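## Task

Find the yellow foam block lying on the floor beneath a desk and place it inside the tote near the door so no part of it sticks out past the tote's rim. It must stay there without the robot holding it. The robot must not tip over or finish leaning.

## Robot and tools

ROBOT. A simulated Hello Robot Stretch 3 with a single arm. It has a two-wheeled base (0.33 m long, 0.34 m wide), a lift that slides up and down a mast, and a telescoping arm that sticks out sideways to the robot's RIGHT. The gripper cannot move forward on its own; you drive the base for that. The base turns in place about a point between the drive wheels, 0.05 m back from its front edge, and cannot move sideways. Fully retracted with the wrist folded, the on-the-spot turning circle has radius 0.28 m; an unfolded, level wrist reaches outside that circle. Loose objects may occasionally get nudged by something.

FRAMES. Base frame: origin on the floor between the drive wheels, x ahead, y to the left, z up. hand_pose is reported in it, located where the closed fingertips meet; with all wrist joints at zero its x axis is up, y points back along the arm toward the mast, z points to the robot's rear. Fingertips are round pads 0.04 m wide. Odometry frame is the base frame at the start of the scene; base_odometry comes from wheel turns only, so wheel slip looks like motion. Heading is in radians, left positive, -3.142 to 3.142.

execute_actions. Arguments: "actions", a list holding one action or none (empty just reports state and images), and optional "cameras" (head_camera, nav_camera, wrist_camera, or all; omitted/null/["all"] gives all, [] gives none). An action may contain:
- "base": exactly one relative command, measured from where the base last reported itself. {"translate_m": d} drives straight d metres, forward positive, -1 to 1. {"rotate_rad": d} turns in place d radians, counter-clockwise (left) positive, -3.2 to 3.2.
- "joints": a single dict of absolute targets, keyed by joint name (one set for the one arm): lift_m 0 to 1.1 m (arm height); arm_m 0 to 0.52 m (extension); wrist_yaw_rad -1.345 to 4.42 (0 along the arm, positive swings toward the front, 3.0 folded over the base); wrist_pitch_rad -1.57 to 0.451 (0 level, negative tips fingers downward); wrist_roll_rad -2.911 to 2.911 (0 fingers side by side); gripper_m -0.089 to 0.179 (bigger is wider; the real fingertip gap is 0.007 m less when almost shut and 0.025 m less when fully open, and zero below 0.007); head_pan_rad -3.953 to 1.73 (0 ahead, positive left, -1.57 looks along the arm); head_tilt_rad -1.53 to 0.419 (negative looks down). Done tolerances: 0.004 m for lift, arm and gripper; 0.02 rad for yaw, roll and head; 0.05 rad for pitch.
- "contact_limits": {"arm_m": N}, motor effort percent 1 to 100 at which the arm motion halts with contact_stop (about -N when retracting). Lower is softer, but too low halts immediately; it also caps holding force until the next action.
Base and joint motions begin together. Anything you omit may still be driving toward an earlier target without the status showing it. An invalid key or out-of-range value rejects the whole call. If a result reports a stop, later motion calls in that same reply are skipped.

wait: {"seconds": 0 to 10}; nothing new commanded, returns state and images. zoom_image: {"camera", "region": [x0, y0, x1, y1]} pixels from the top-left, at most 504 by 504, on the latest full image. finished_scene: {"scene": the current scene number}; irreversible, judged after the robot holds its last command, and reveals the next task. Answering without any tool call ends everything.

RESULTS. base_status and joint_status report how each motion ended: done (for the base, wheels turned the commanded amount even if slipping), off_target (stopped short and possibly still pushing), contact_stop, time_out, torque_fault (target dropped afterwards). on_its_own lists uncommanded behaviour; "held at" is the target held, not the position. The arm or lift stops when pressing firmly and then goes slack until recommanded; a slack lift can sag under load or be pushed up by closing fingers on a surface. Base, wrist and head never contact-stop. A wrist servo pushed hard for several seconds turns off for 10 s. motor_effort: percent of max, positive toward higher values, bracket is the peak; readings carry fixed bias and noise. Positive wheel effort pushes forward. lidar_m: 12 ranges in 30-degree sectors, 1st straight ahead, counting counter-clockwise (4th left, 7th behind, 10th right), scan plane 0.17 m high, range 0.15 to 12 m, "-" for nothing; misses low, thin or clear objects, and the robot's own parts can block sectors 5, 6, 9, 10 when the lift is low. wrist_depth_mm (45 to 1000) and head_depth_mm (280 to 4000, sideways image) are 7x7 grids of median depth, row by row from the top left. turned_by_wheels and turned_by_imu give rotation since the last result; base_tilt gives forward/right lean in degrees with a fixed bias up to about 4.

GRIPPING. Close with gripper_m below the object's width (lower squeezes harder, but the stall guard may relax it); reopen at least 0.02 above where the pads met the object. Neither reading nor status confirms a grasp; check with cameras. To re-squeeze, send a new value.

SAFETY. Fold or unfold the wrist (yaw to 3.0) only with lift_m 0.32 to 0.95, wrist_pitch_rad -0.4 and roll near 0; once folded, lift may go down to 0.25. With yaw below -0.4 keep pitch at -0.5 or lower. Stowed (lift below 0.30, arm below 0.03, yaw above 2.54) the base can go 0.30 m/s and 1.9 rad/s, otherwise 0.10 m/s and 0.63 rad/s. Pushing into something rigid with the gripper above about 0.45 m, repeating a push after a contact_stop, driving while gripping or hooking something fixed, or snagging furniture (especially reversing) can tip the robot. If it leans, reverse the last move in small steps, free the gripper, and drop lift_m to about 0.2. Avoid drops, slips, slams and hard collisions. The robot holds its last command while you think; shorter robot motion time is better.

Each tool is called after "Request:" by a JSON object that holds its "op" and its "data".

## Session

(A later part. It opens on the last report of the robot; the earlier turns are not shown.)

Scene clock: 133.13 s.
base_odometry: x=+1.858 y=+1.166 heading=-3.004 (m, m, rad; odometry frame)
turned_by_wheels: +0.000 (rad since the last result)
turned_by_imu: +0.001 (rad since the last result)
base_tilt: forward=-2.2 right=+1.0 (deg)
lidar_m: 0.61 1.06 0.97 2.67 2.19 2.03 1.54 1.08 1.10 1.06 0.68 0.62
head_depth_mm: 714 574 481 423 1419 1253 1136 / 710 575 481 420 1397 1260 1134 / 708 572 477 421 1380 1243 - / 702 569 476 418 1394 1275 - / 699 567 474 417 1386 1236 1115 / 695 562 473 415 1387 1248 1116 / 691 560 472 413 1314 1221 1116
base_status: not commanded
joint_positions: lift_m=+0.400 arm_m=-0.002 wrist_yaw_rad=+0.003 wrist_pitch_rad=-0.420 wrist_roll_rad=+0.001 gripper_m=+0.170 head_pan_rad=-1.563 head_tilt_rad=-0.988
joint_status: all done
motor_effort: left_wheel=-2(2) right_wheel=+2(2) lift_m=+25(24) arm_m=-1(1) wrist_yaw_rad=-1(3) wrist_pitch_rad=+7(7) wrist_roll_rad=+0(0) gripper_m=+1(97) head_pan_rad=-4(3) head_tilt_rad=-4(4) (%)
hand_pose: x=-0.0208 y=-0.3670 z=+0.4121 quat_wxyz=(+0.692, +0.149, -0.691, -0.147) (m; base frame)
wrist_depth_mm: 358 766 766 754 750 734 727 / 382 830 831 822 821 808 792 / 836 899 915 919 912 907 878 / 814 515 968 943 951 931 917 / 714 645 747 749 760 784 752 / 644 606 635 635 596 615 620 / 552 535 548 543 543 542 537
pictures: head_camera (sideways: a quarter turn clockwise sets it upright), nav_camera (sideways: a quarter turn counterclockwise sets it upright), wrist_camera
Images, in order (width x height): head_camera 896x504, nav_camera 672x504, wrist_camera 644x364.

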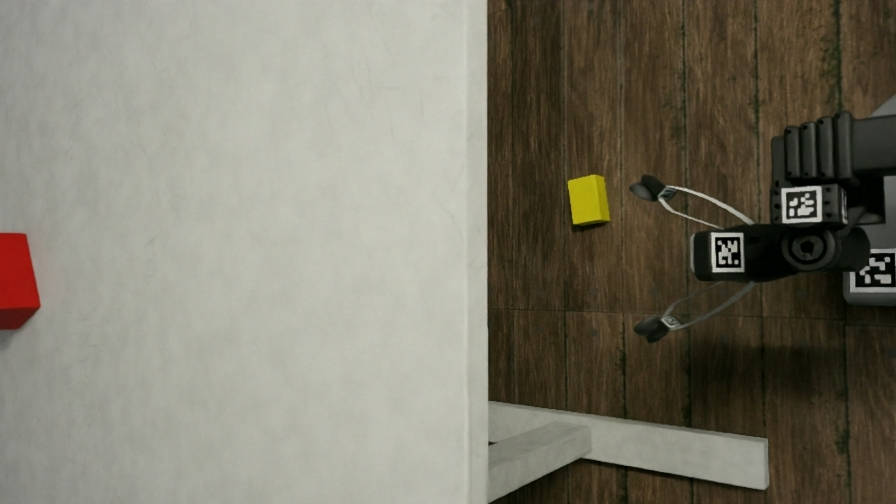

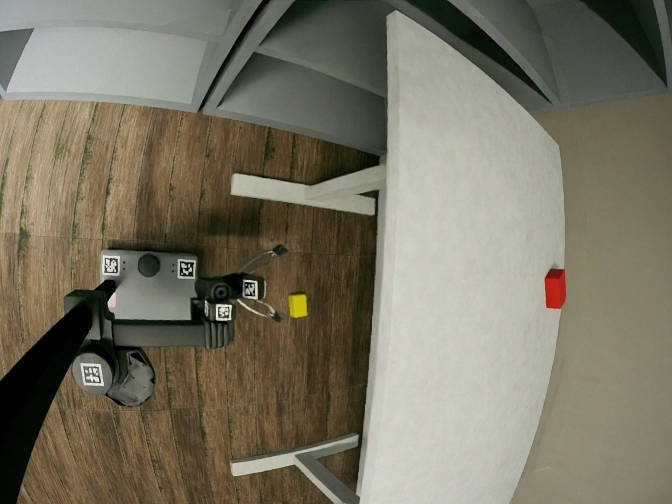

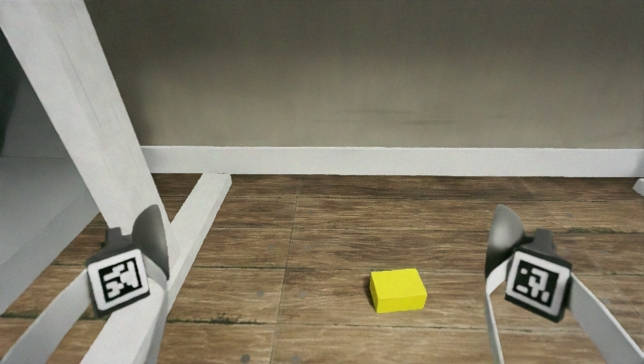

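Request:
{"op": "execute_actions", "data": {"actions": [{"base": {"translate_m": -0.12}, "joints": {"lift_m": 0.25}}], "cameras": ["head_camera", "wrist_camera"]}}

Scene clock: 140.77 s.
base_odometry: x=+1.977 y=+1.183 heading=-3.004 (m, m, rad; odometry frame)
turned_by_wheels: +0.000 (rad since the last result)
turned_by_imu: +0.001 (rad since the last result)
base_tilt: forward=-2.2 right=+1.0 (deg)
lidar_m: 0.72 1.06 1.04 2.68 2.11 1.43 1.42 0.98 1.10 1.06 0.74 1.22
head_depth_mm: 713 575 481 421 1404 1253 1130 / 710 572 479 420 1415 1248 1132 / 706 571 478 418 1393 1240 1155 / 705 568 476 416 1373 1268 - / 700 565 473 416 1396 1239 1119 / 695 564 472 415 1383 1240 1114 / 690 559 470 413 1361 1237 1111
base_status: done
joint_positions: lift_m=+0.250 arm_m=-0.002 wrist_yaw_rad=+0.002 wrist_pitch_rad=-0.419 wrist_roll_rad=+0.001 gripper_m=+0.170 head_pan_rad=-1.563 head_tilt_rad=-0.988
joint_status: all done
motor_effort: left_wheel=-1(4) right_wheel=+2(3) lift_m=+17(20) arm_m=-1(1) wrist_yaw_rad=-1(2) wrist_pitch_rad=+7(7) wrist_roll_rad=+0(0) gripper_m=+1(1) head_pan_rad=-3(4) head_tilt_rad=-4(3) (%)
hand_pose: x=-0.0210 y=-0.3671 z=+0.2626 quat_wxyz=(+0.692, +0.148, -0.691, -0.147) (m; base frame)
wrist_depth_mm: 770 764 758 743 745 738 729 / 811 841 839 824 817 805 802 / 489 872 857 845 859 843 839 / 503 662 685 680 677 674 667 / 503 569 549 502 540 556 536 / 448 444 456 455 453 437 448 / 394 392 391 389 390 388 387
pictures: head_camera (sideways: a quarter turn clockwise sets it upright), wrist_camera
Images, in order (width x height): head_camera 896x504, wrist_camera 644x364.

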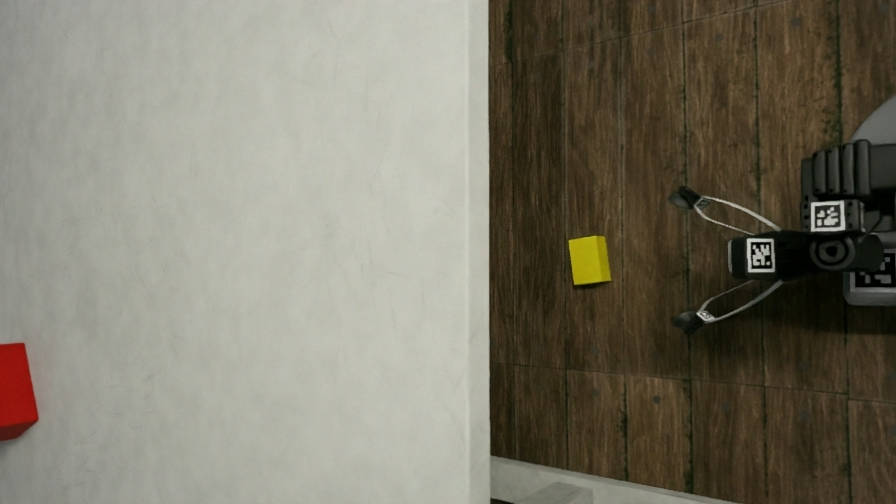

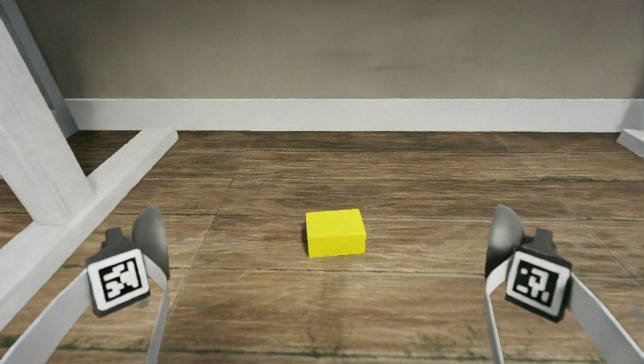

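Request:
{"op": "execute_actions", "data": {"actions": [{"joints": {"lift_m": 0.22, "arm_m": 0.27, "wrist_pitch_rad": -0.9}}], "cameras": ["head_camera", "wrist_camera"]}}

Scene clock: 152.13 s.
base_odometry: x=+1.977 y=+1.183 heading=-3.004 (m, m, rad; odometry frame)
turned_by_wheels: +0.000 (rad since the last result)
turned_by_imu: +0.002 (rad since the last result)
base_tilt: forward=-2.2 right=+0.9 (deg)
lidar_m: 0.72 1.06 1.04 2.68 2.11 1.43 1.42 0.98 1.10 1.06 0.74 1.21
head_depth_mm: 712 574 481 422 1405 1249 1127 / 710 572 479 421 1401 1250 1135 / 705 571 477 419 1420 1243 - / 703 567 476 417 1430 1239 1152 / 698 566 474 416 1391 1238 1114 / 693 562 473 414 1377 1231 1115 / 691 560 471 414 1361 1237 1111
base_status: not commanded
joint_positions: lift_m=+0.220 arm_m=+0.270 wrist_yaw_rad=+0.002 wrist_pitch_rad=-0.904 wrist_roll_rad=+0.001 gripper_m=+0.170 head_pan_rad=-1.563 head_tilt_rad=-0.988
joint_status: all done
motor_effort: left_wheel=-2(2) right_wheel=+3(3) lift_m=+16(15) arm_m=+2(3) wrist_yaw_rad=+0(1) wrist_pitch_rad=+2(7) wrist_roll_rad=+0(0) gripper_m=+0(1) head_pan_rad=-3(4) head_tilt_rad=-3(3) (%)
hand_pose: x=-0.0214 y=-0.5541 z=+0.1426 quat_wxyz=(+0.636, +0.309, -0.636, -0.309) (m; base frame)
wrist_depth_mm: 463 473 471 464 460 457 457 / 421 425 422 414 413 408 409 / 384 382 378 376 375 372 370 / 349 346 344 292 341 339 335 / 321 324 316 278 308 316 312 / 303 290 292 291 291 287 287 / 273 274 273 272 270 268 267
pictures: head_camera (sideways: a quarter turn clockwise sets it upright), wrist_camera
Images, in order (width x height): head_camera 896x504, wrist_camera 644x364.

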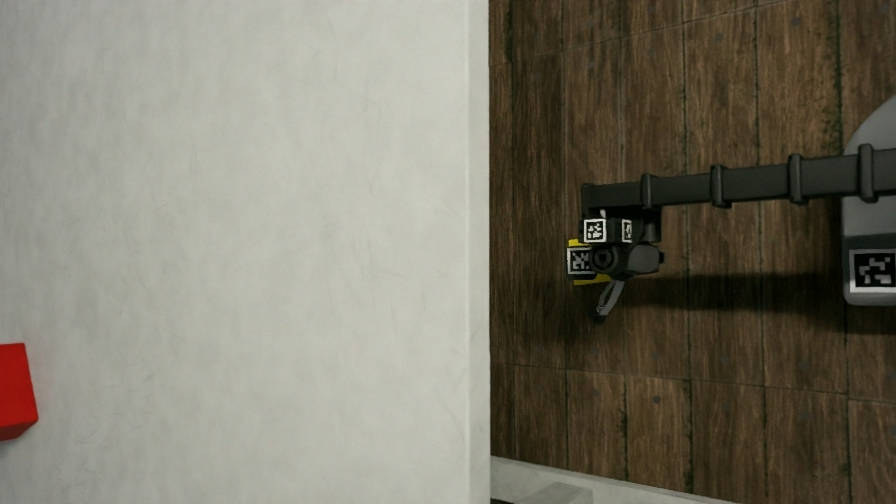

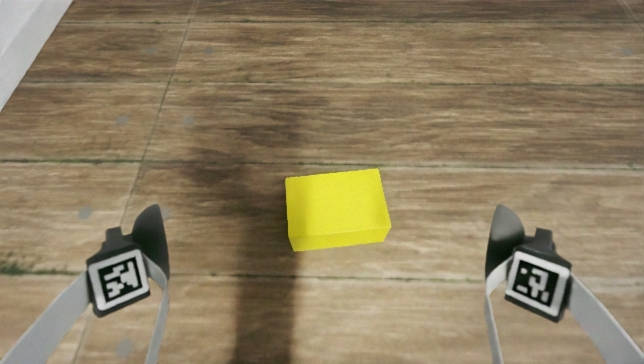

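Request:
{"op": "execute_actions", "data": {"actions": [{"joints": {"lift_m": 0.16, "arm_m": 0.34}}], "cameras": ["wrist_camera"]}}

Scene clock: 174.70 s.
base_odometry: x=+1.977 y=+1.183 heading=-3.004 (m, m, rad; odometry frame)
turned_by_wheels: +0.000 (rad since the last result)
turned_by_imu: +0.001 (rad since the last result)
base_tilt: forward=-2.2 right=+0.9 (deg)
lidar_m: 0.72 1.06 1.04 2.68 2.11 1.43 1.42 0.98 1.10 1.07 0.74 1.21
head_depth_mm: 713 574 481 422 1400 1247 1123 / 710 573 479 419 1404 1248 1135 / 709 568 477 418 1418 1254 1147 / 703 568 475 418 1439 1241 1146 / 698 564 474 416 1384 1243 1122 / 694 562 473 416 1385 1236 1119 / 691 561 471 413 1360 1232 1115
base_status: not commanded
joint_positions: lift_m=+0.160 arm_m=+0.340 wrist_yaw_rad=+0.002 wrist_pitch_rad=-0.905 wrist_roll_rad=+0.001 gripper_m=+0.170 head_pan_rad=-1.563 head_tilt_rad=-0.988
joint_status: all done
motor_effort: left_wheel=-3(2) right_wheel=+3(2) lift_m=+17(21) arm_m=+2(2) wrist_yaw_rad=-1(0) wrist_pitch_rad=+2(2) wrist_roll_rad=+0(0) gripper_m=+0(0) head_pan_rad=-3(4) head_tilt_rad=-4(3) (%)
hand_pose: x=-0.0214 y=-0.6240 z=+0.0825 quat_wxyz=(+0.636, +0.310, -0.636, -0.309) (m; base frame)
wrist_depth_mm: 384 379 374 370 368 368 365 / 338 336 335 334 330 326 325 / 307 304 303 301 298 296 295 / 278 278 276 273 272 271 270 / 256 258 254 205 247 253 247 / 241 232 234 190 194 229 230 / 218 219 217 214 216 214 214
pictures: wrist_camera
Images, in order (width x height): wrist_camera 644x364.

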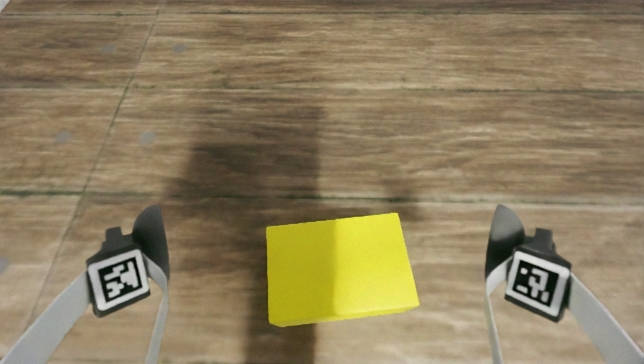

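Request:
{"op": "execute_actions", "data": {"actions": [{"joints": {"lift_m": 0.108}}], "cameras": ["wrist_camera"]}}

Scene clock: 181.87 s.
base_odometry: x=+1.977 y=+1.183 heading=-3.004 (m, m, rad; odometry frame)
turned_by_wheels: +0.000 (rad since the last result)
turned_by_imu: +0.002 (rad since the last result)
base_tilt: forward=-2.2 right=+0.9 (deg)
lidar_m: 0.72 1.06 1.04 2.68 2.11 1.43 1.42 0.98 1.10 1.06 0.74 1.22
head_depth_mm: 711 574 481 421 1403 1255 1128 / 713 573 479 420 1401 1249 1132 / 705 571 476 419 1425 1244 1150 / 702 568 475 417 1437 1237 1148 / 699 566 475 416 1399 1235 1118 / 697 562 472 415 1386 1233 1113 / 690 559 470 413 1366 1235 1115
base_status: not commanded
joint_positions: lift_m=+0.108 arm_m=+0.340 wrist_yaw_rad=+0.002 wrist_pitch_rad=-0.905 wrist_roll_rad=+0.001 gripper_m=+0.170 head_pan_rad=-1.563 head_tilt_rad=-0.988
joint_status: all done
motor_effort: left_wheel=-2(2) right_wheel=+2(2) lift_m=+17(17) arm_m=+2(2) wrist_yaw_rad=-1(0) wrist_pitch_rad=+2(2) wrist_roll_rad=+0(0) gripper_m=+0(1) head_pan_rad=-4(3) head_tilt_rad=-3(4) (%)
hand_pose: x=-0.0214 y=-0.6240 z=+0.0305 quat_wxyz=(+0.636, +0.310, -0.636, -0.309) (m; base frame)
wrist_depth_mm: 299 296 294 292 289 289 284 / 266 265 263 260 260 256 255 / 241 239 237 236 233 233 232 / 219 217 216 214 209 213 210 / 201 204 196 151 152 199 194 / 188 182 182 140 143 179 180 / 170 171 171 170 170 168 168
pictures: wrist_camera
Images, in order (width x height): wrist_camera 644x364.

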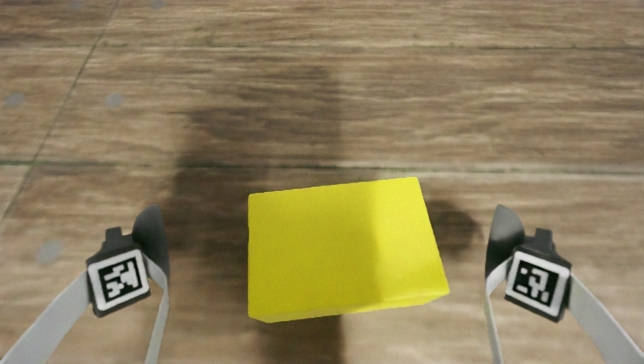

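Request:
{"op": "execute_actions", "data": {"actions": [{"joints": {"gripper_m": 0.05}}], "cameras": ["wrist_camera"]}}

Request:
{"op": "execute_actions", "data": {"actions": [{"joints": {"lift_m": 0.3}}], "cameras": ["wrist_camera", "head_camera"]}}

Scene clock: 187.33 s.
base_odometry: x=+1.977 y=+1.183 heading=-3.004 (m, m, rad; odometry frame)
turned_by_wheels: +0.000 (rad since the last result)
turned_by_imu: +0.001 (rad since the last result)
base_tilt: forward=-2.2 right=+0.9 (deg)
lidar_m: 0.72 1.07 1.04 2.68 2.11 1.42 1.42 0.98 1.10 1.06 0.74 1.21
head_depth_mm: 713 576 481 422 1395 1252 1131 / 712 573 479 420 1397 1256 1133 / 706 572 477 419 1422 1244 1155 / 703 567 475 418 1452 1241 1141 / 698 565 474 417 1385 1244 1114 / 698 563 473 415 1385 1235 1116 / 690 560 471 413 1355 1238 1107
base_status: not commanded
joint_positions: lift_m=+0.108 arm_m=+0.340 wrist_yaw_rad=+0.001 wrist_pitch_rad=-0.905 wrist_roll_rad=+0.001 gripper_m=+0.051 head_pan_rad=-1.563 head_tilt_rad=-0.988
joint_status: all done
motor_effort: left_wheel=-2(1) right_wheel=+3(2) lift_m=+17(17) arm_m=+2(2) wrist_yaw_rad=-1(0) wrist_pitch_rad=+2(2) wrist_roll_rad=+0(0) gripper_m=-26(100) head_pan_rad=-4(4) head_tilt_rad=-4(3) (%)
hand_pose: x=-0.0215 y=-0.6239 z=+0.0305 quat_wxyz=(+0.636, +0.310, -0.636, -0.310) (m; base frame)
wrist_depth_mm: 298 297 292 291 289 287 285 / 265 265 262 261 259 256 255 / 241 239 236 236 233 232 231 / 218 217 216 214 212 213 211 / 201 200 150 148 148 196 194 / 186 185 138 137 139 180 180 / 172 172 169 170 169 169 167
pictures: wrist_camera
Images, in order (width x height): wrist_camera 644x364.

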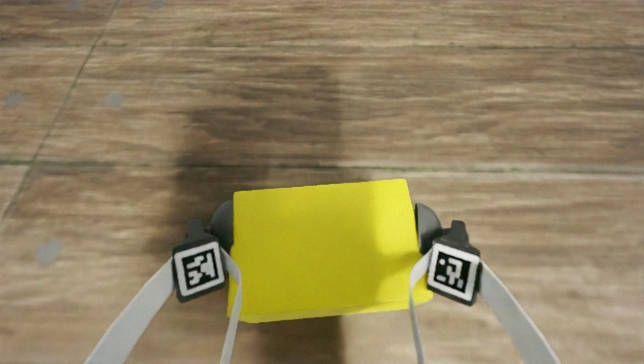

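Scene clock: 189.90 s.
base_odometry: x=+1.977 y=+1.183 heading=-3.004 (m, m, rad; odometry frame)
turned_by_wheels: +0.000 (rad since the last result)
turned_by_imu: +0.001 (rad since the last result)
base_tilt: forward=-2.2 right=+1.0 (deg)
lidar_m: 0.72 1.06 1.04 2.68 2.11 1.43 1.42 0.98 1.10 1.06 0.74 1.21
head_depth_mm: 713 574 481 421 1402 1251 1136 / 710 574 480 419 1413 1245 1140 / 704 569 477 418 1395 1245 - / 704 567 475 417 1347 1250 1151 / 699 565 473 416 1389 1235 1116 / 694 564 472 414 1389 1232 1121 / 690 559 471 414 1357 1228 1111
base_status: not commanded
joint_positions: lift_m=+0.300 arm_m=+0.340 wrist_yaw_rad=+0.001 wrist_pitch_rad=-0.907 wrist_roll_rad=+0.001 gripper_m=+0.055 head_pan_rad=-1.563 head_tilt_rad=-0.988
joint_status: all done
motor_effort: left_wheel=-2(2) right_wheel=+2(2) lift_m=+24(26) arm_m=+2(2) wrist_yaw_rad=+0(1) wrist_pitch_rad=+2(2) wrist_roll_rad=+0(0) gripper_m=-23(26) head_pan_rad=-3(4) head_tilt_rad=-4(4) (%)
hand_pose: x=-0.0215 y=-0.6237 z=+0.2219 quat_wxyz=(+0.636, +0.310, -0.635, -0.310) (m; base frame)
wrist_depth_mm: 543 541 539 536 534 527 523 / 496 534 529 525 522 515 515 / 465 483 480 474 472 467 464 / 435 437 435 434 430 428 427 / 403 401 149 148 149 394 392 / 374 374 138 137 139 363 361 / 347 347 339 342 341 341 337
pictures: head_camera (sideways: a quarter turn clockwise sets it upright), wrist_camera
Images, in order (width x height): head_camera 896x504, wrist_camera 644x364.

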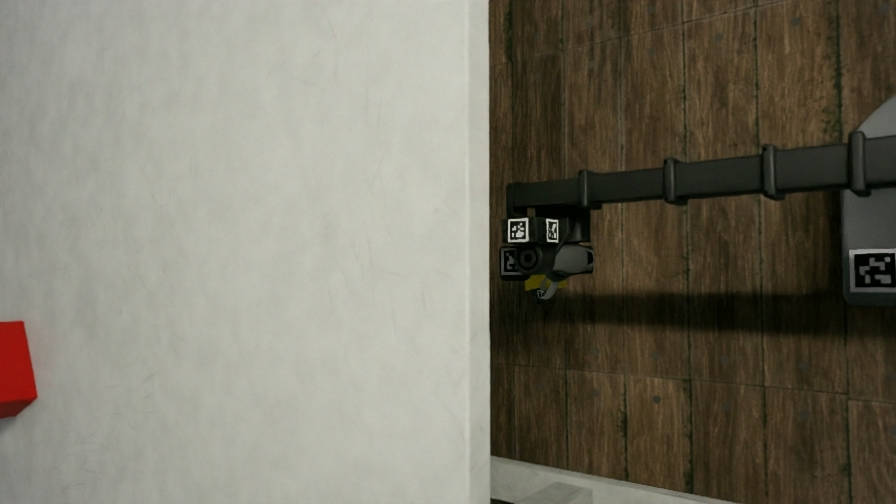

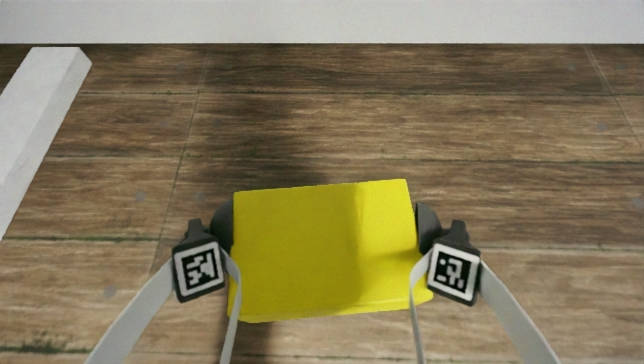

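Request:
{"op": "execute_actions", "data": {"actions": [{"joints": {"lift_m": 0.4, "arm_m": 0.0, "wrist_pitch_rad": -0.4}}], "cameras": []}}

Request:
{"op": "execute_actions", "data": {"actions": [{"joints": {"wrist_yaw_rad": 2.75, "head_pan_rad": -0.8, "head_tilt_rad": -1.3}}], "cameras": ["wrist_camera", "head_camera"]}}

Scene clock: 200.13 s.
base_odometry: x=+1.977 y=+1.183 heading=-3.004 (m, m, rad; odometry frame)
turned_by_wheels: +0.000 (rad since the last result)
turned_by_imu: +0.002 (rad since the last result)
base_tilt: forward=-2.2 right=+0.9 (deg)
lidar_m: 0.72 1.06 1.04 2.68 2.11 1.43 1.42 0.98 1.10 1.06 0.74 1.21
head_depth_mm: 715 574 482 421 1400 1256 1128 / 711 572 479 421 1394 1249 1142 / 708 569 477 419 1396 1239 - / 703 568 475 418 1402 1182 - / 699 564 474 416 1393 1241 1122 / 696 563 472 414 1388 1239 1114 / 692 561 470 413 1356 1237 1118
base_status: not commanded
joint_positions: lift_m=+0.400 arm_m=+0.000 wrist_yaw_rad=+0.001 wrist_pitch_rad=-0.422 wrist_roll_rad=+0.001 gripper_m=+0.055 head_pan_rad=-1.563 head_tilt_rad=-0.988
joint_status: all done
motor_effort: left_wheel=-2(2) right_wheel=+3(3) lift_m=+25(21) arm_m=-2(3) wrist_yaw_rad=+0(0) wrist_pitch_rad=+8(8) wrist_roll_rad=+0(0) gripper_m=-24(23) head_pan_rad=-3(4) head_tilt_rad=-3(4) (%)
hand_pose: x=-0.0213 y=-0.3691 z=+0.4115 quat_wxyz=(+0.691, +0.149, -0.691, -0.148) (m; base frame)
wrist_depth_mm: 754 755 756 742 727 734 733 / 802 834 835 826 815 810 793 / 491 933 925 907 903 891 881 / 499 966 953 935 935 912 916 / 557 734 149 148 148 746 745 / 618 610 138 137 139 625 625 / 520 553 530 544 546 542 536
pictures: none
No camera images: the call's "cameras" was empty. Leave "cameras" out to get every camera's image.

Scene clock: 202.53 s.
base_odometry: x=+1.977 y=+1.183 heading=-3.004 (m, m, rad; odometry frame)
turned_by_wheels: +0.000 (rad since the last result)
turned_by_imu: +0.001 (rad since the last result)
base_tilt: forward=-2.2 right=+1.0 (deg)
lidar_m: 0.72 1.06 1.04 2.68 2.11 1.43 1.42 0.98 1.10 1.06 0.74 1.21
head_depth_mm: 428 394 1407 1362 1269 1200 1134 / 424 395 1450 1353 1270 - 1124 / 423 408 1423 1352 1286 - - / 421 1496 1396 1345 1259 - - / 433 1466 1433 1330 1254 796 - / 972 1440 1397 1340 1253 1166 1116 / 960 1432 1351 1333 1244 1171 1120
base_status: not commanded
joint_positions: lift_m=+0.400 arm_m=+0.000 wrist_yaw_rad=+2.747 wrist_pitch_rad=-0.422 wrist_roll_rad=+0.001 gripper_m=+0.055 head_pan_rad=-0.807 head_tilt_rad=-1.284
joint_status: all done
motor_effort: left_wheel=-1(2) right_wheel=+2(3) lift_m=+24(24) arm_m=-2(2) wrist_yaw_rad=+3(3) wrist_pitch_rad=+8(8) wrist_roll_rad=+0(0) gripper_m=-24(23) head_pan_rad=+2(34) head_tilt_rad=-4(20) (%)
hand_pose: x=+0.0649 y=+0.0614 z=+0.4115 quat_wxyz=(+0.281, +0.707, +0.010, +0.649) (m; base frame)
wrist_depth_mm: - - - - - - 958 / - - - - - - 997 / - - - - - - 985 / - 955 935 942 924 840 785 / - 774 150 148 148 753 676 / 631 - 138 137 139 628 627 / 546 - 545 540 538 542 535
pictures: head_camera (sideways: a quarter turn clockwise sets it upright), wrist_camera
Images, in order (width x height): head_camera 896x504, wrist_camera 644x364.

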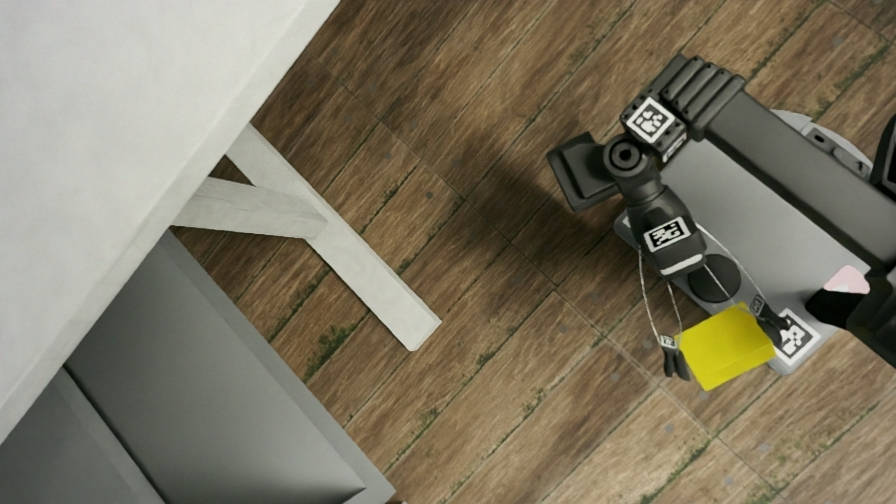

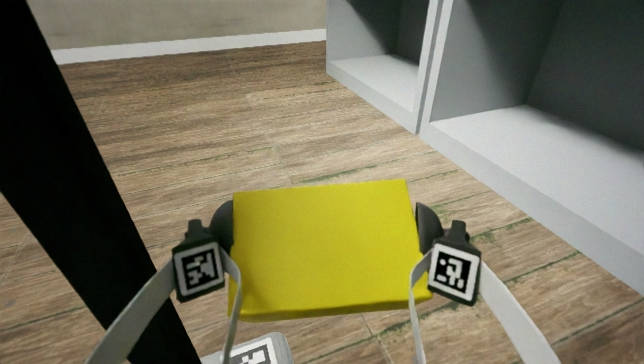

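Request:
{"op": "execute_actions", "data": {"actions": [{"base": {"rotate_rad": 1.40}, "joints": {"lift_m": 0.28, "head_pan_rad": 0.0, "head_tilt_rad": -0.6}}], "cameras": []}}

Request:
{"op": "execute_actions", "data": {"actions": [{"base": {"translate_m": 1.0}}], "cameras": []}}

Request:
{"op": "execute_actions", "data": {"actions": [{"base": {"translate_m": 1.0}}], "cameras": ["nav_camera", "wrist_camera"]}}

Scene clock: 233.47 s.
base_odometry: x=+1.977 y=+1.183 heading=-1.604 (m, m, rad; odometry frame)
turned_by_wheels: +1.400 (rad since the last result)
turned_by_imu: +1.398 (rad since the last result)
base_tilt: forward=-2.2 right=+0.9 (deg)
lidar_m: 1.84 2.71 2.04 1.42 1.85 0.98 1.06 0.74 0.75 0.72 1.17 1.05
head_depth_mm: 1568 1651 1873 1609 1792 1498 1292 / 1591 1695 1851 2060 1834 1536 1295 / 2383 2657 2923 2481 1895 1529 1298 / 2392 2565 2824 2481 1909 1537 1299 / 2312 2521 2768 2475 1894 1536 1290 / 2271 2451 2730 2448 1889 1527 1288 / 2212 2394 2645 2475 1897 1529 1298
base_status: done
joint_positions: lift_m=+0.280 arm_m=+0.000 wrist_yaw_rad=+2.747 wrist_pitch_rad=-0.422 wrist_roll_rad=+0.001 gripper_m=+0.055 head_pan_rad=-0.007 head_tilt_rad=-0.606
joint_status: all done
motor_effort: left_wheel=-1(4) right_wheel=+1(10) lift_m=+17(26) arm_m=-2(2) wrist_yaw_rad=+2(3) wrist_pitch_rad=+8(8) wrist_roll_rad=+0(0) gripper_m=-23(24) head_pan_rad=+3(35) head_tilt_rad=+2(25) (%)
hand_pose: x=+0.0648 y=+0.0615 z=+0.2920 quat_wxyz=(+0.281, +0.707, +0.010, +0.649) (m; base frame)
wrist_depth_mm: - - - - - - - / - - - - - - - / - 978 980 960 952 961 931 / - 746 734 724 719 719 709 / - 604 149 148 148 580 582 / 488 - 137 137 139 481 482 / 442 - - 420 419 417 416
pictures: none
No camera images: the call's "cameras" was empty. Leave "cameras" out to get every camera's image.

Scene clock: 238.57 s.
base_odometry: x=+1.944 y=+0.183 heading=-1.604 (m, m, rad; odometry frame)
turned_by_wheels: +0.000 (rad since the last result)
turned_by_imu: +0.006 (rad since the last result)
base_tilt: forward=-2.2 right=+0.9 (deg)
lidar_m: 1.70 1.72 2.10 1.67 2.02 1.84 2.04 1.20 1.10 0.56 1.01 0.90
head_depth_mm: 1569 1743 1930 2169 1903 1243 1254 / 1551 1686 1877 2139 1899 1538 1288 / 1512 1662 1824 2039 1885 1527 1295 / 1494 1623 1784 1992 1879 1529 1284 / 1461 1596 1760 1944 1879 1536 1284 / 1430 1565 1719 1890 1907 1524 1289 / 1396 1522 1672 1846 1876 1534 1294
base_status: done
joint_positions: lift_m=+0.280 arm_m=+0.000 wrist_yaw_rad=+2.748 wrist_pitch_rad=-0.422 wrist_roll_rad=+0.001 gripper_m=+0.055 head_pan_rad=-0.007 head_tilt_rad=-0.605
joint_status: not commanded
motor_effort: left_wheel=-2(7) right_wheel=+2(10) lift_m=+17(17) arm_m=-2(2) wrist_yaw_rad=+2(3) wrist_pitch_rad=+8(8) wrist_roll_rad=+0(0) gripper_m=-23(23) head_pan_rad=+3(2) head_tilt_rad=+2(2) (%)
hand_pose: x=+0.0647 y=+0.0615 z=+0.2920 quat_wxyz=(+0.281, +0.707, +0.010, +0.649) (m; base frame)
wrist_depth_mm: - - - - - - - / - - - - - - - / - 985 949 960 945 948 945 / - 746 735 729 724 724 710 / - 605 149 148 148 580 578 / 487 - 137 137 139 487 482 / 445 - - 419 418 415 413
pictures: none
No camera images: the call's "cameras" was empty. Leave "cameras" out to get every camera's image.

Scene clock: 243.67 s.
base_odometry: x=+1.911 y=-0.816 heading=-1.604 (m, m, rad; odometry frame)
turned_by_wheels: +0.000 (rad since the last result)
turned_by_imu: +0.006 (rad since the last result)
base_tilt: forward=-2.2 right=+0.9 (deg)
lidar_m: 0.73 0.73 0.89 1.77 2.19 2.33 2.57 1.17 0.45 0.56 1.26 0.80
head_depth_mm: 645 710 786 890 1014 1192 1296 / 631 693 769 864 985 1149 1259 / 618 678 751 841 952 1104 1235 / 606 661 734 819 924 1062 1208 / 596 647 715 794 892 1024 1196 / 582 635 696 773 873 994 1151 / 571 621 680 752 845 961 1114
base_status: done
joint_positions: lift_m=+0.280 arm_m=+0.000 wrist_yaw_rad=+2.748 wrist_pitch_rad=-0.422 wrist_roll_rad=+0.001 gripper_m=+0.055 head_pan_rad=-0.007 head_tilt_rad=-0.605
joint_status: not commanded
motor_effort: left_wheel=-2(4) right_wheel=+2(7) lift_m=+17(17) arm_m=-2(2) wrist_yaw_rad=+2(2) wrist_pitch_rad=+8(8) wrist_roll_rad=+0(0) gripper_m=-24(25) head_pan_rad=+2(2) head_tilt_rad=+2(2) (%)
hand_pose: x=+0.0647 y=+0.0615 z=+0.2920 quat_wxyz=(+0.281, +0.707, +0.010, +0.649) (m; base frame)
wrist_depth_mm: - - - - 893 678 545 / - - - - 959 711 567 / - 973 972 947 890 741 591 / - 748 735 731 722 705 605 / - 599 150 148 148 580 573 / 488 - 138 137 139 485 481 / 444 - - 418 420 414 412
pictures: nav_camera (sideways: a quarter turn counterclockwise sets it upright), wrist_camera
Images, in order (width x height): nav_camera 672x504, wrist_camera 644x364.

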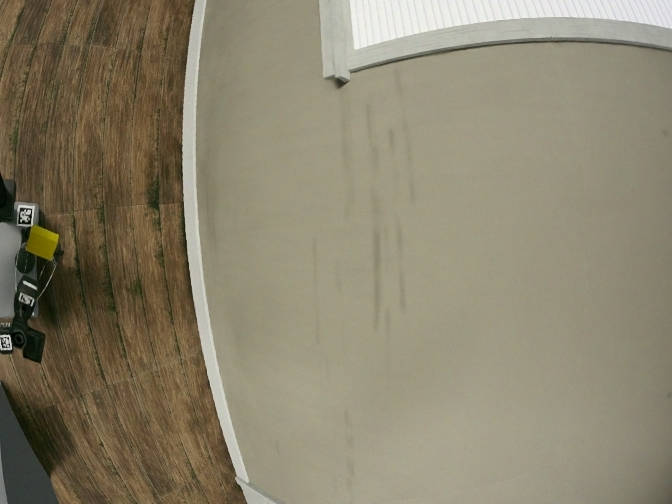

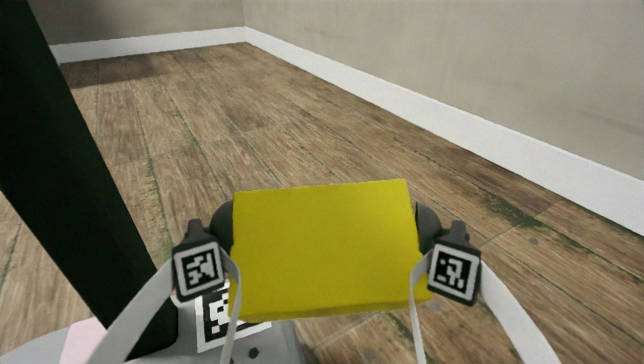

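Request:
{"op": "execute_actions", "data": {"actions": [{"base": {"translate_m": 0.24}}], "cameras": []}}

Request:
{"op": "execute_actions", "data": {"actions": [{"base": {"rotate_rad": -1.39}}], "cameras": ["head_camera", "nav_camera"]}}

Scene clock: 250.30 s.
base_odometry: x=+1.903 y=-1.056 heading=-1.604 (m, m, rad; odometry frame)
turned_by_wheels: +0.000 (rad since the last result)
turned_by_imu: +0.003 (rad since the last result)
base_tilt: forward=-2.2 right=+1.0 (deg)
lidar_m: 0.49 0.49 0.61 1.20 2.23 2.53 2.80 0.60 0.58 2.53 0.85 0.54
head_depth_mm: 421 463 512 578 663 772 928 / 411 453 501 561 643 745 889 / 404 441 488 546 620 719 848 / 395 430 477 531 601 693 813 / 387 422 465 517 584 669 783 / 380 414 455 505 567 646 751 / 373 405 445 491 550 627 724
base_status: done
joint_positions: lift_m=+0.280 arm_m=+0.000 wrist_yaw_rad=+2.748 wrist_pitch_rad=-0.422 wrist_roll_rad=+0.001 gripper_m=+0.055 head_pan_rad=-0.007 head_tilt_rad=-0.605
joint_status: not commanded
motor_effort: left_wheel=-2(4) right_wheel=+2(10) lift_m=+17(17) arm_m=-2(2) wrist_yaw_rad=+2(1) wrist_pitch_rad=+8(8) wrist_roll_rad=+0(0) gripper_m=-24(23) head_pan_rad=+2(2) head_tilt_rad=+2(2) (%)
hand_pose: x=+0.0647 y=+0.0615 z=+0.2920 quat_wxyz=(+0.281, +0.707, +0.010, +0.649) (m; base frame)
wrist_depth_mm: - - - 884 598 456 366 / - - - 963 643 475 378 / - 978 965 915 692 502 397 / - 730 733 725 653 526 415 / - 605 150 148 148 536 430 / 487 - 137 137 139 480 439 / 445 - - 419 418 415 413
pictures: none
No camera images: the call's "cameras" was empty. Leave "cameras" out to get every camera's image.

Scene clock: 252.40 s.
base_odometry: x=+1.903 y=-1.056 heading=-2.994 (m, m, rad; odometry frame)
turned_by_wheels: -1.390 (rad since the last result)
turned_by_imu: -1.383 (rad since the last result)
base_tilt: forward=-2.2 right=+0.9 (deg)
lidar_m: 1.66 0.68 0.51 0.49 0.52 0.72 2.16 1.86 2.56 1.38 0.58 0.68
head_depth_mm: 2175 2407 2612 2465 1895 1540 1263 / 2178 2379 2639 2478 1902 1527 1303 / 2156 2399 2624 2492 1883 1538 1292 / 2179 2352 2621 2378 1902 1549 1293 / 2159 2350 2634 2370 1888 1548 1295 / 2169 2335 2539 2276 1882 1516 1290 / 1650 1639 1636 1626 1623 1490 1291
base_status: done
joint_positions: lift_m=+0.280 arm_m=+0.000 wrist_yaw_rad=+2.748 wrist_pitch_rad=-0.422 wrist_roll_rad=+0.001 gripper_m=+0.055 head_pan_rad=-0.007 head_tilt_rad=-0.605
joint_status: not commanded
motor_effort: left_wheel=+1(6) right_wheel=-1(7) lift_m=+17(17) arm_m=-2(3) wrist_yaw_rad=+2(2) wrist_pitch_rad=+8(8) wrist_roll_rad=+0(0) gripper_m=-25(24) head_pan_rad=+2(3) head_tilt_rad=+2(2) (%)
hand_pose: x=+0.0647 y=+0.0615 z=+0.2920 quat_wxyz=(+0.281, +0.707, +0.010, +0.649) (m; base frame)
wrist_depth_mm: 414 442 479 527 580 650 742 / 447 474 520 581 643 734 842 / - 517 575 642 715 814 877 / - 568 605 653 719 718 716 / - 592 149 148 148 572 572 / 489 - 137 137 139 488 481 / 441 - - 417 417 415 413
pictures: head_camera (sideways: a quarter turn clockwise sets it upright), nav_camera (sideways: a quarter turn counterclockwise sets it upright)
Images, in order (width x height): head_camera 896x504, nav_camera 672x504.

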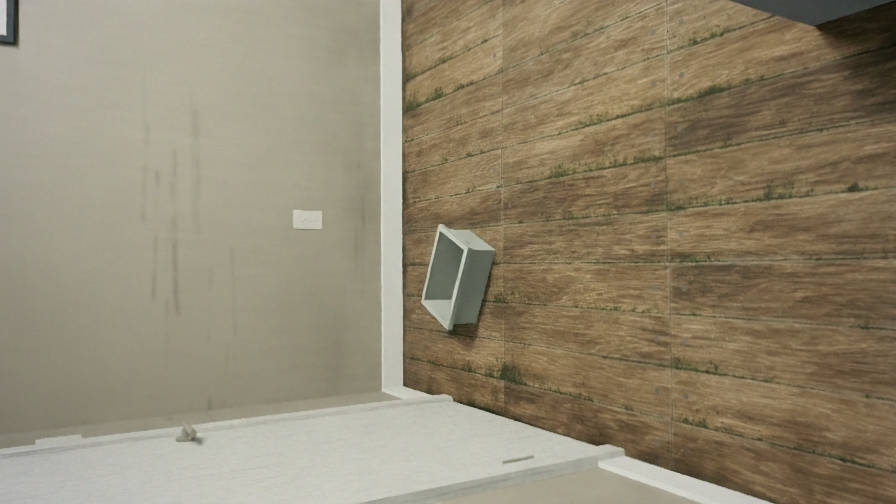

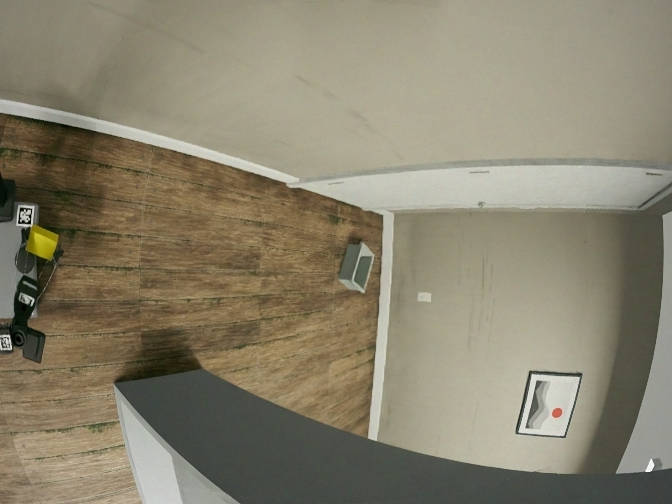

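Request:
{"op": "execute_actions", "data": {"actions": [{"base": {"translate_m": 1.0}}], "cameras": []}}

Request:
{"op": "execute_actions", "data": {"actions": [{"base": {"translate_m": 0.45}, "joints": {"head_tilt_rad": -1.0}}], "cameras": ["head_camera"]}}

Scene clock: 266.90 s.
base_odometry: x=+0.914 y=-1.203 heading=-2.994 (m, m, rad; odometry frame)
turned_by_wheels: +0.000 (rad since the last result)
turned_by_imu: +0.007 (rad since the last result)
base_tilt: forward=-2.1 right=+0.9 (deg)
lidar_m: 1.53 0.61 0.48 0.46 0.49 0.67 2.07 0.68 0.53 0.84 2.11 1.58
head_depth_mm: 1310 1423 1571 1759 1888 1543 1295 / 1297 1421 1574 1746 1877 1530 1289 / 1303 1429 1558 1750 1881 1504 1285 / 1301 1426 1561 1729 1862 1491 1288 / 1295 1416 1572 1750 1867 1466 1291 / 1296 1419 1566 1747 1865 1532 1289 / 1293 1388 1517 1564 1463 1453 1288
base_status: done
joint_positions: lift_m=+0.280 arm_m=+0.000 wrist_yaw_rad=+2.748 wrist_pitch_rad=-0.422 wrist_roll_rad=+0.001 gripper_m=+0.055 head_pan_rad=-0.007 head_tilt_rad=-0.605
joint_status: not commanded
motor_effort: left_wheel=+0(6) right_wheel=-1(7) lift_m=+17(17) arm_m=-2(2) wrist_yaw_rad=+2(2) wrist_pitch_rad=+8(8) wrist_roll_rad=+0(0) gripper_m=-23(22) head_pan_rad=+3(2) head_tilt_rad=+2(2) (%)
hand_pose: x=+0.0647 y=+0.0615 z=+0.2920 quat_wxyz=(+0.281, +0.707, +0.010, +0.649) (m; base frame)
wrist_depth_mm: 392 417 451 497 529 587 666 / 426 451 494 545 583 662 752 / - 491 538 602 659 752 843 / - 537 575 622 693 717 715 / - 573 150 148 148 578 574 / 486 - 137 137 139 487 481 / 443 - - 418 414 416 414
pictures: none
No camera images: the call's "cameras" was empty. Leave "cameras" out to get every camera's image.

Scene clock: 270.20 s.
base_odometry: x=+0.469 y=-1.270 heading=-2.994 (m, m, rad; odometry frame)
turned_by_wheels: +0.000 (rad since the last result)
turned_by_imu: +0.003 (rad since the last result)
base_tilt: forward=-2.2 right=+1.0 (deg)
lidar_m: 1.09 0.59 0.44 0.42 0.44 0.66 2.02 0.82 0.94 2.85 1.50 1.12
head_depth_mm: 1001 1169 1402 1589 1407 1254 1131 / 1004 1166 1403 1591 1403 1250 1128 / 999 1165 1399 1574 1399 1241 1122 / 998 1166 1403 1561 1339 1220 1120 / 998 1174 1400 1555 1371 1245 1122 / 994 1160 1391 1562 1383 1234 1117 / 990 1158 1353 1489 1359 1237 1115
base_status: done
joint_positions: lift_m=+0.280 arm_m=+0.000 wrist_yaw_rad=+2.748 wrist_pitch_rad=-0.422 wrist_roll_rad=+0.001 gripper_m=+0.055 head_pan_rad=-0.007 head_tilt_rad=-0.988
joint_status: all done
motor_effort: left_wheel=+0(5) right_wheel=-1(6) lift_m=+17(17) arm_m=-2(2) wrist_yaw_rad=+2(2) wrist_pitch_rad=+8(8) wrist_roll_rad=+0(0) gripper_m=-23(23) head_pan_rad=+2(2) head_tilt_rad=-3(21) (%)
hand_pose: x=+0.0647 y=+0.0615 z=+0.2920 quat_wxyz=(+0.281, +0.707, +0.010, +0.649) (m; base frame)
wrist_depth_mm: 366 387 423 467 512 572 662 / 403 412 457 505 560 639 768 / - 454 501 564 635 723 831 / - 503 545 592 676 719 713 / - 548 149 148 148 580 487 / 485 - 137 137 139 481 456 / 443 - - 417 416 416 414
pictures: head_camera (sideways: a quarter turn clockwise sets it upright)
Images, in order (width x height): head_camera 896x504.

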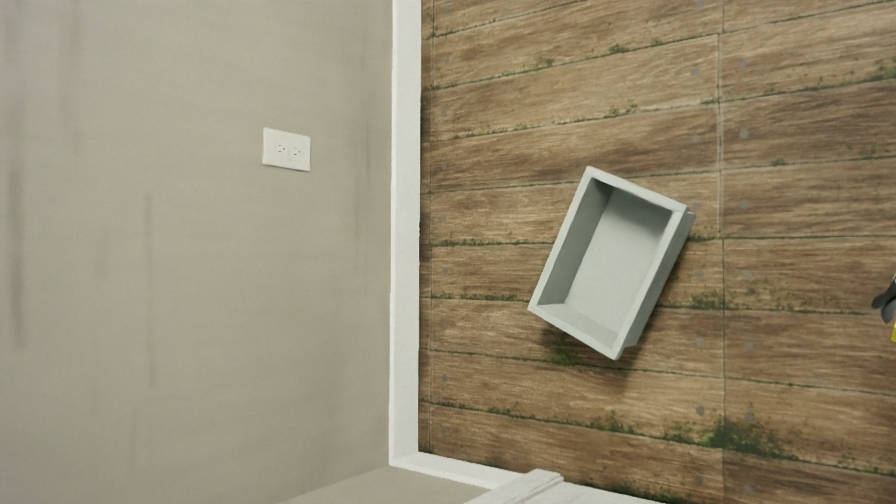

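Request:
{"op": "execute_actions", "data": {"actions": [{"base": {"rotate_rad": 1.57}, "joints": {"head_pan_rad": -1.57, "head_tilt_rad": -1.0}}], "cameras": []}}

Request:
{"op": "execute_actions", "data": {"actions": [{"joints": {"lift_m": 0.4}}], "cameras": []}}

Request:
{"op": "execute_actions", "data": {"actions": [{"joints": {"wrist_yaw_rad": 0.0}}], "cameras": ["head_camera", "wrist_camera"]}}

Scene clock: 287.07 s.
base_odometry: x=+0.469 y=-1.270 heading=-1.424 (m, m, rad; odometry frame)
turned_by_wheels: +1.570 (rad since the last result)
turned_by_imu: +1.563 (rad since the last result)
base_tilt: forward=-2.2 right=+0.9 (deg)
lidar_m: 0.42 0.44 0.65 1.90 0.82 0.92 2.71 1.52 1.12 1.09 0.60 0.44
head_depth_mm: 1011 1180 1413 1595 1407 1252 1128 / 1005 1177 1410 1575 1402 1251 1133 / 1007 1174 1413 1571 1403 1245 - / 1006 1170 1406 1575 1369 1232 - / 1009 1174 1417 1571 1363 1247 1117 / 1003 1169 1407 1565 1394 1231 1115 / 1007 1170 1370 1483 1359 1230 1108
base_status: done
joint_positions: lift_m=+0.280 arm_m=+0.000 wrist_yaw_rad=+2.748 wrist_pitch_rad=-0.422 wrist_roll_rad=+0.001 gripper_m=+0.055 head_pan_rad=-1.563 head_tilt_rad=-0.988
joint_status: all done
motor_effort: left_wheel=-1(5) right_wheel=+2(13) lift_m=+17(17) arm_m=-2(3) wrist_yaw_rad=+1(3) wrist_pitch_rad=+8(8) wrist_roll_rad=+0(0) gripper_m=-23(24) head_pan_rad=-3(34) head_tilt_rad=-3(4) (%)
hand_pose: x=+0.0647 y=+0.0615 z=+0.2920 quat_wxyz=(+0.281, +0.707, +0.010, +0.649) (m; base frame)
wrist_depth_mm: - - - - 663 462 356 / - - - - 705 476 364 / - 980 960 963 728 499 375 / - 736 729 739 648 519 361 / - 597 149 149 148 511 376 / 487 - 137 137 139 465 396 / 444 - - 421 419 415 395
pictures: none
No camera images: the call's "cameras" was empty. Leave "cameras" out to get every camera's image.

Scene clock: 289.00 s.
base_odometry: x=+0.469 y=-1.270 heading=-1.424 (m, m, rad; odometry frame)
turned_by_wheels: +0.000 (rad since the last result)
turned_by_imu: +0.001 (rad since the last result)
base_tilt: forward=-2.2 right=+0.9 (deg)
lidar_m: 0.42 0.43 0.65 1.90 0.82 0.92 2.72 1.51 1.12 1.09 0.60 0.44
head_depth_mm: 1011 1178 1415 1588 1404 1258 1136 / 1008 1177 1410 1572 1410 1247 1136 / 1001 1168 1417 1578 1413 1244 - / 1005 1183 1405 1567 1367 1231 - / 1004 1173 1409 1569 1365 1235 1119 / 999 1174 1405 1580 1382 1238 1118 / 1009 1167 1363 1474 1356 1238 1120
base_status: not commanded
joint_positions: lift_m=+0.400 arm_m=+0.000 wrist_yaw_rad=+2.748 wrist_pitch_rad=-0.422 wrist_roll_rad=+0.001 gripper_m=+0.055 head_pan_rad=-1.563 head_tilt_rad=-0.988
joint_status: all done
motor_effort: left_wheel=-2(2) right_wheel=+2(2) lift_m=+24(26) arm_m=-2(3) wrist_yaw_rad=+3(1) wrist_pitch_rad=+8(8) wrist_roll_rad=+0(0) gripper_m=-23(23) head_pan_rad=-4(4) head_tilt_rad=-4(3) (%)
hand_pose: x=+0.0647 y=+0.0615 z=+0.4116 quat_wxyz=(+0.281, +0.707, +0.010, +0.649) (m; base frame)
wrist_depth_mm: - - - - 656 460 357 / - - - - 702 478 366 / - - - - 741 501 375 / - 955 940 945 700 525 360 / - 781 150 148 148 537 373 / 623 - 138 137 139 505 394 / 545 - 546 543 542 526 410
pictures: none
No camera images: the call's "cameras" was empty. Leave "cameras" out to get every camera's image.

Scene clock: 291.40 s.
base_odometry: x=+0.469 y=-1.270 heading=-1.424 (m, m, rad; odometry frame)
turned_by_wheels: +0.000 (rad since the last result)
turned_by_imu: +0.001 (rad since the last result)
base_tilt: forward=-2.2 right=+0.9 (deg)
lidar_m: 0.42 0.43 0.65 1.90 0.82 0.93 2.72 1.52 1.13 1.09 0.60 0.44
head_depth_mm: 1013 1174 1419 1581 1395 1255 1130 / 1011 1174 1396 1578 1414 1254 1128 / 1003 1169 1420 1588 1395 1242 - / 1006 1171 1418 1574 1378 1165 - / 1005 1174 1405 1568 1366 1245 1118 / 1000 1167 1405 1579 1385 1232 1121 / 1000 1168 1365 1480 1362 1224 1112
base_status: not commanded
joint_positions: lift_m=+0.400 arm_m=+0.000 wrist_yaw_rad=+0.003 wrist_pitch_rad=-0.422 wrist_roll_rad=+0.001 gripper_m=+0.055 head_pan_rad=-1.563 head_tilt_rad=-0.988
joint_status: all done
motor_effort: left_wheel=-2(2) right_wheel=+2(2) lift_m=+25(25) arm_m=-2(3) wrist_yaw_rad=-2(0) wrist_pitch_rad=+8(8) wrist_roll_rad=+0(0) gripper_m=-24(25) head_pan_rad=-4(3) head_tilt_rad=-4(4) (%)
hand_pose: x=-0.0208 y=-0.3691 z=+0.4116 quat_wxyz=(+0.692, +0.149, -0.691, -0.147) (m; base frame)
wrist_depth_mm: 472 728 785 774 766 755 730 / 484 738 852 839 838 830 802 / 489 733 956 930 909 890 896 / 489 731 949 952 936 928 920 / 492 699 150 148 148 756 754 / 496 619 138 137 139 625 629 / 496 545 530 481 525 539 537
pictures: head_camera (sideways: a quarter turn clockwise sets it upright), wrist_camera
Images, in order (width x height): head_camera 896x504, wrist_camera 644x364.

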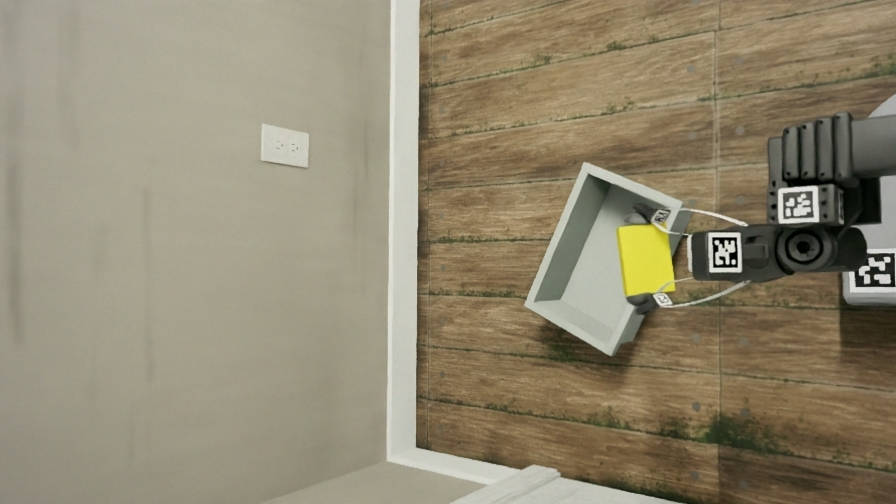

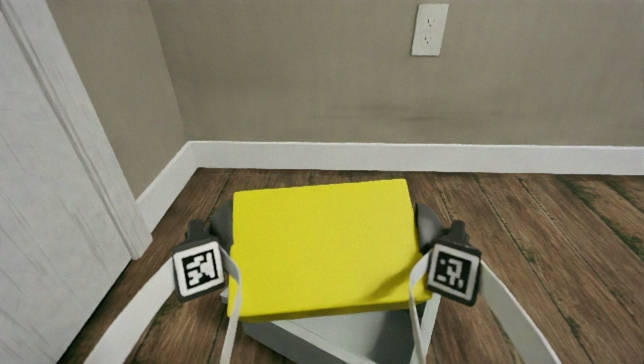

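Request:
{"op": "execute_actions", "data": {"actions": [{"joints": {"wrist_pitch_rad": -0.9, "arm_m": 0.325, "lift_m": 0.3}}], "cameras": ["head_camera", "wrist_camera"]}}

Scene clock: 306.50 s.
base_odometry: x=+0.469 y=-1.270 heading=-1.424 (m, m, rad; odometry frame)
turned_by_wheels: +0.000 (rad since the last result)
turned_by_imu: +0.002 (rad since the last result)
base_tilt: forward=-2.3 right=+0.9 (deg)
lidar_m: 0.42 0.44 0.65 1.90 0.82 0.92 2.72 1.52 1.12 1.09 0.60 0.44
head_depth_mm: 1012 1177 1415 1595 1410 1246 1133 / 1012 1181 1425 1581 1399 1249 1137 / 1002 1178 1409 1580 1397 1249 - / 1008 1165 1409 1572 1335 1219 1145 / 1003 1164 1407 1563 1364 1240 1116 / 1004 1168 1411 1564 1384 1234 1120 / 1002 1161 1367 1474 1345 1238 1115
base_status: not commanded
joint_positions: lift_m=+0.300 arm_m=+0.325 wrist_yaw_rad=+0.001 wrist_pitch_rad=-0.907 wrist_roll_rad=+0.001 gripper_m=+0.055 head_pan_rad=-1.563 head_tilt_rad=-0.988
joint_status: all done
motor_effort: left_wheel=-2(1) right_wheel=+2(2) lift_m=+17(20) arm_m=+2(3) wrist_yaw_rad=-1(2) wrist_pitch_rad=+3(8) wrist_roll_rad=+0(0) gripper_m=-23(23) head_pan_rad=-4(4) head_tilt_rad=-4(3) (%)
hand_pose: x=-0.0214 y=-0.6087 z=+0.2223 quat_wxyz=(+0.636, +0.310, -0.635, -0.310) (m; base frame)
wrist_depth_mm: 491 581 568 565 556 553 549 / 492 534 529 528 521 519 514 / 475 486 480 476 472 466 467 / 439 437 432 434 428 424 426 / 407 403 149 148 148 393 392 / 374 374 138 137 139 364 364 / 349 274 338 339 338 304 337
pictures: head_camera (sideways: a quarter turn clockwise sets it upright), wrist_camera
Images, in order (width x height): head_camera 896x504, wrist_camera 644x364.

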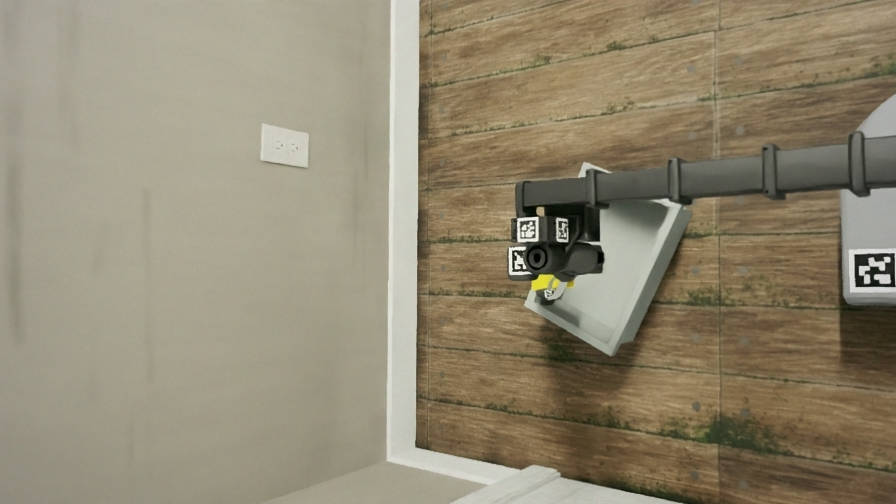

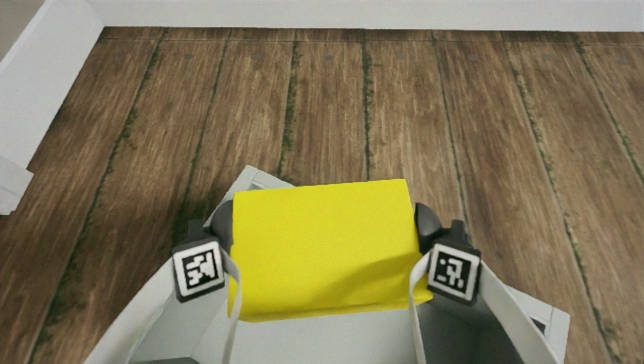

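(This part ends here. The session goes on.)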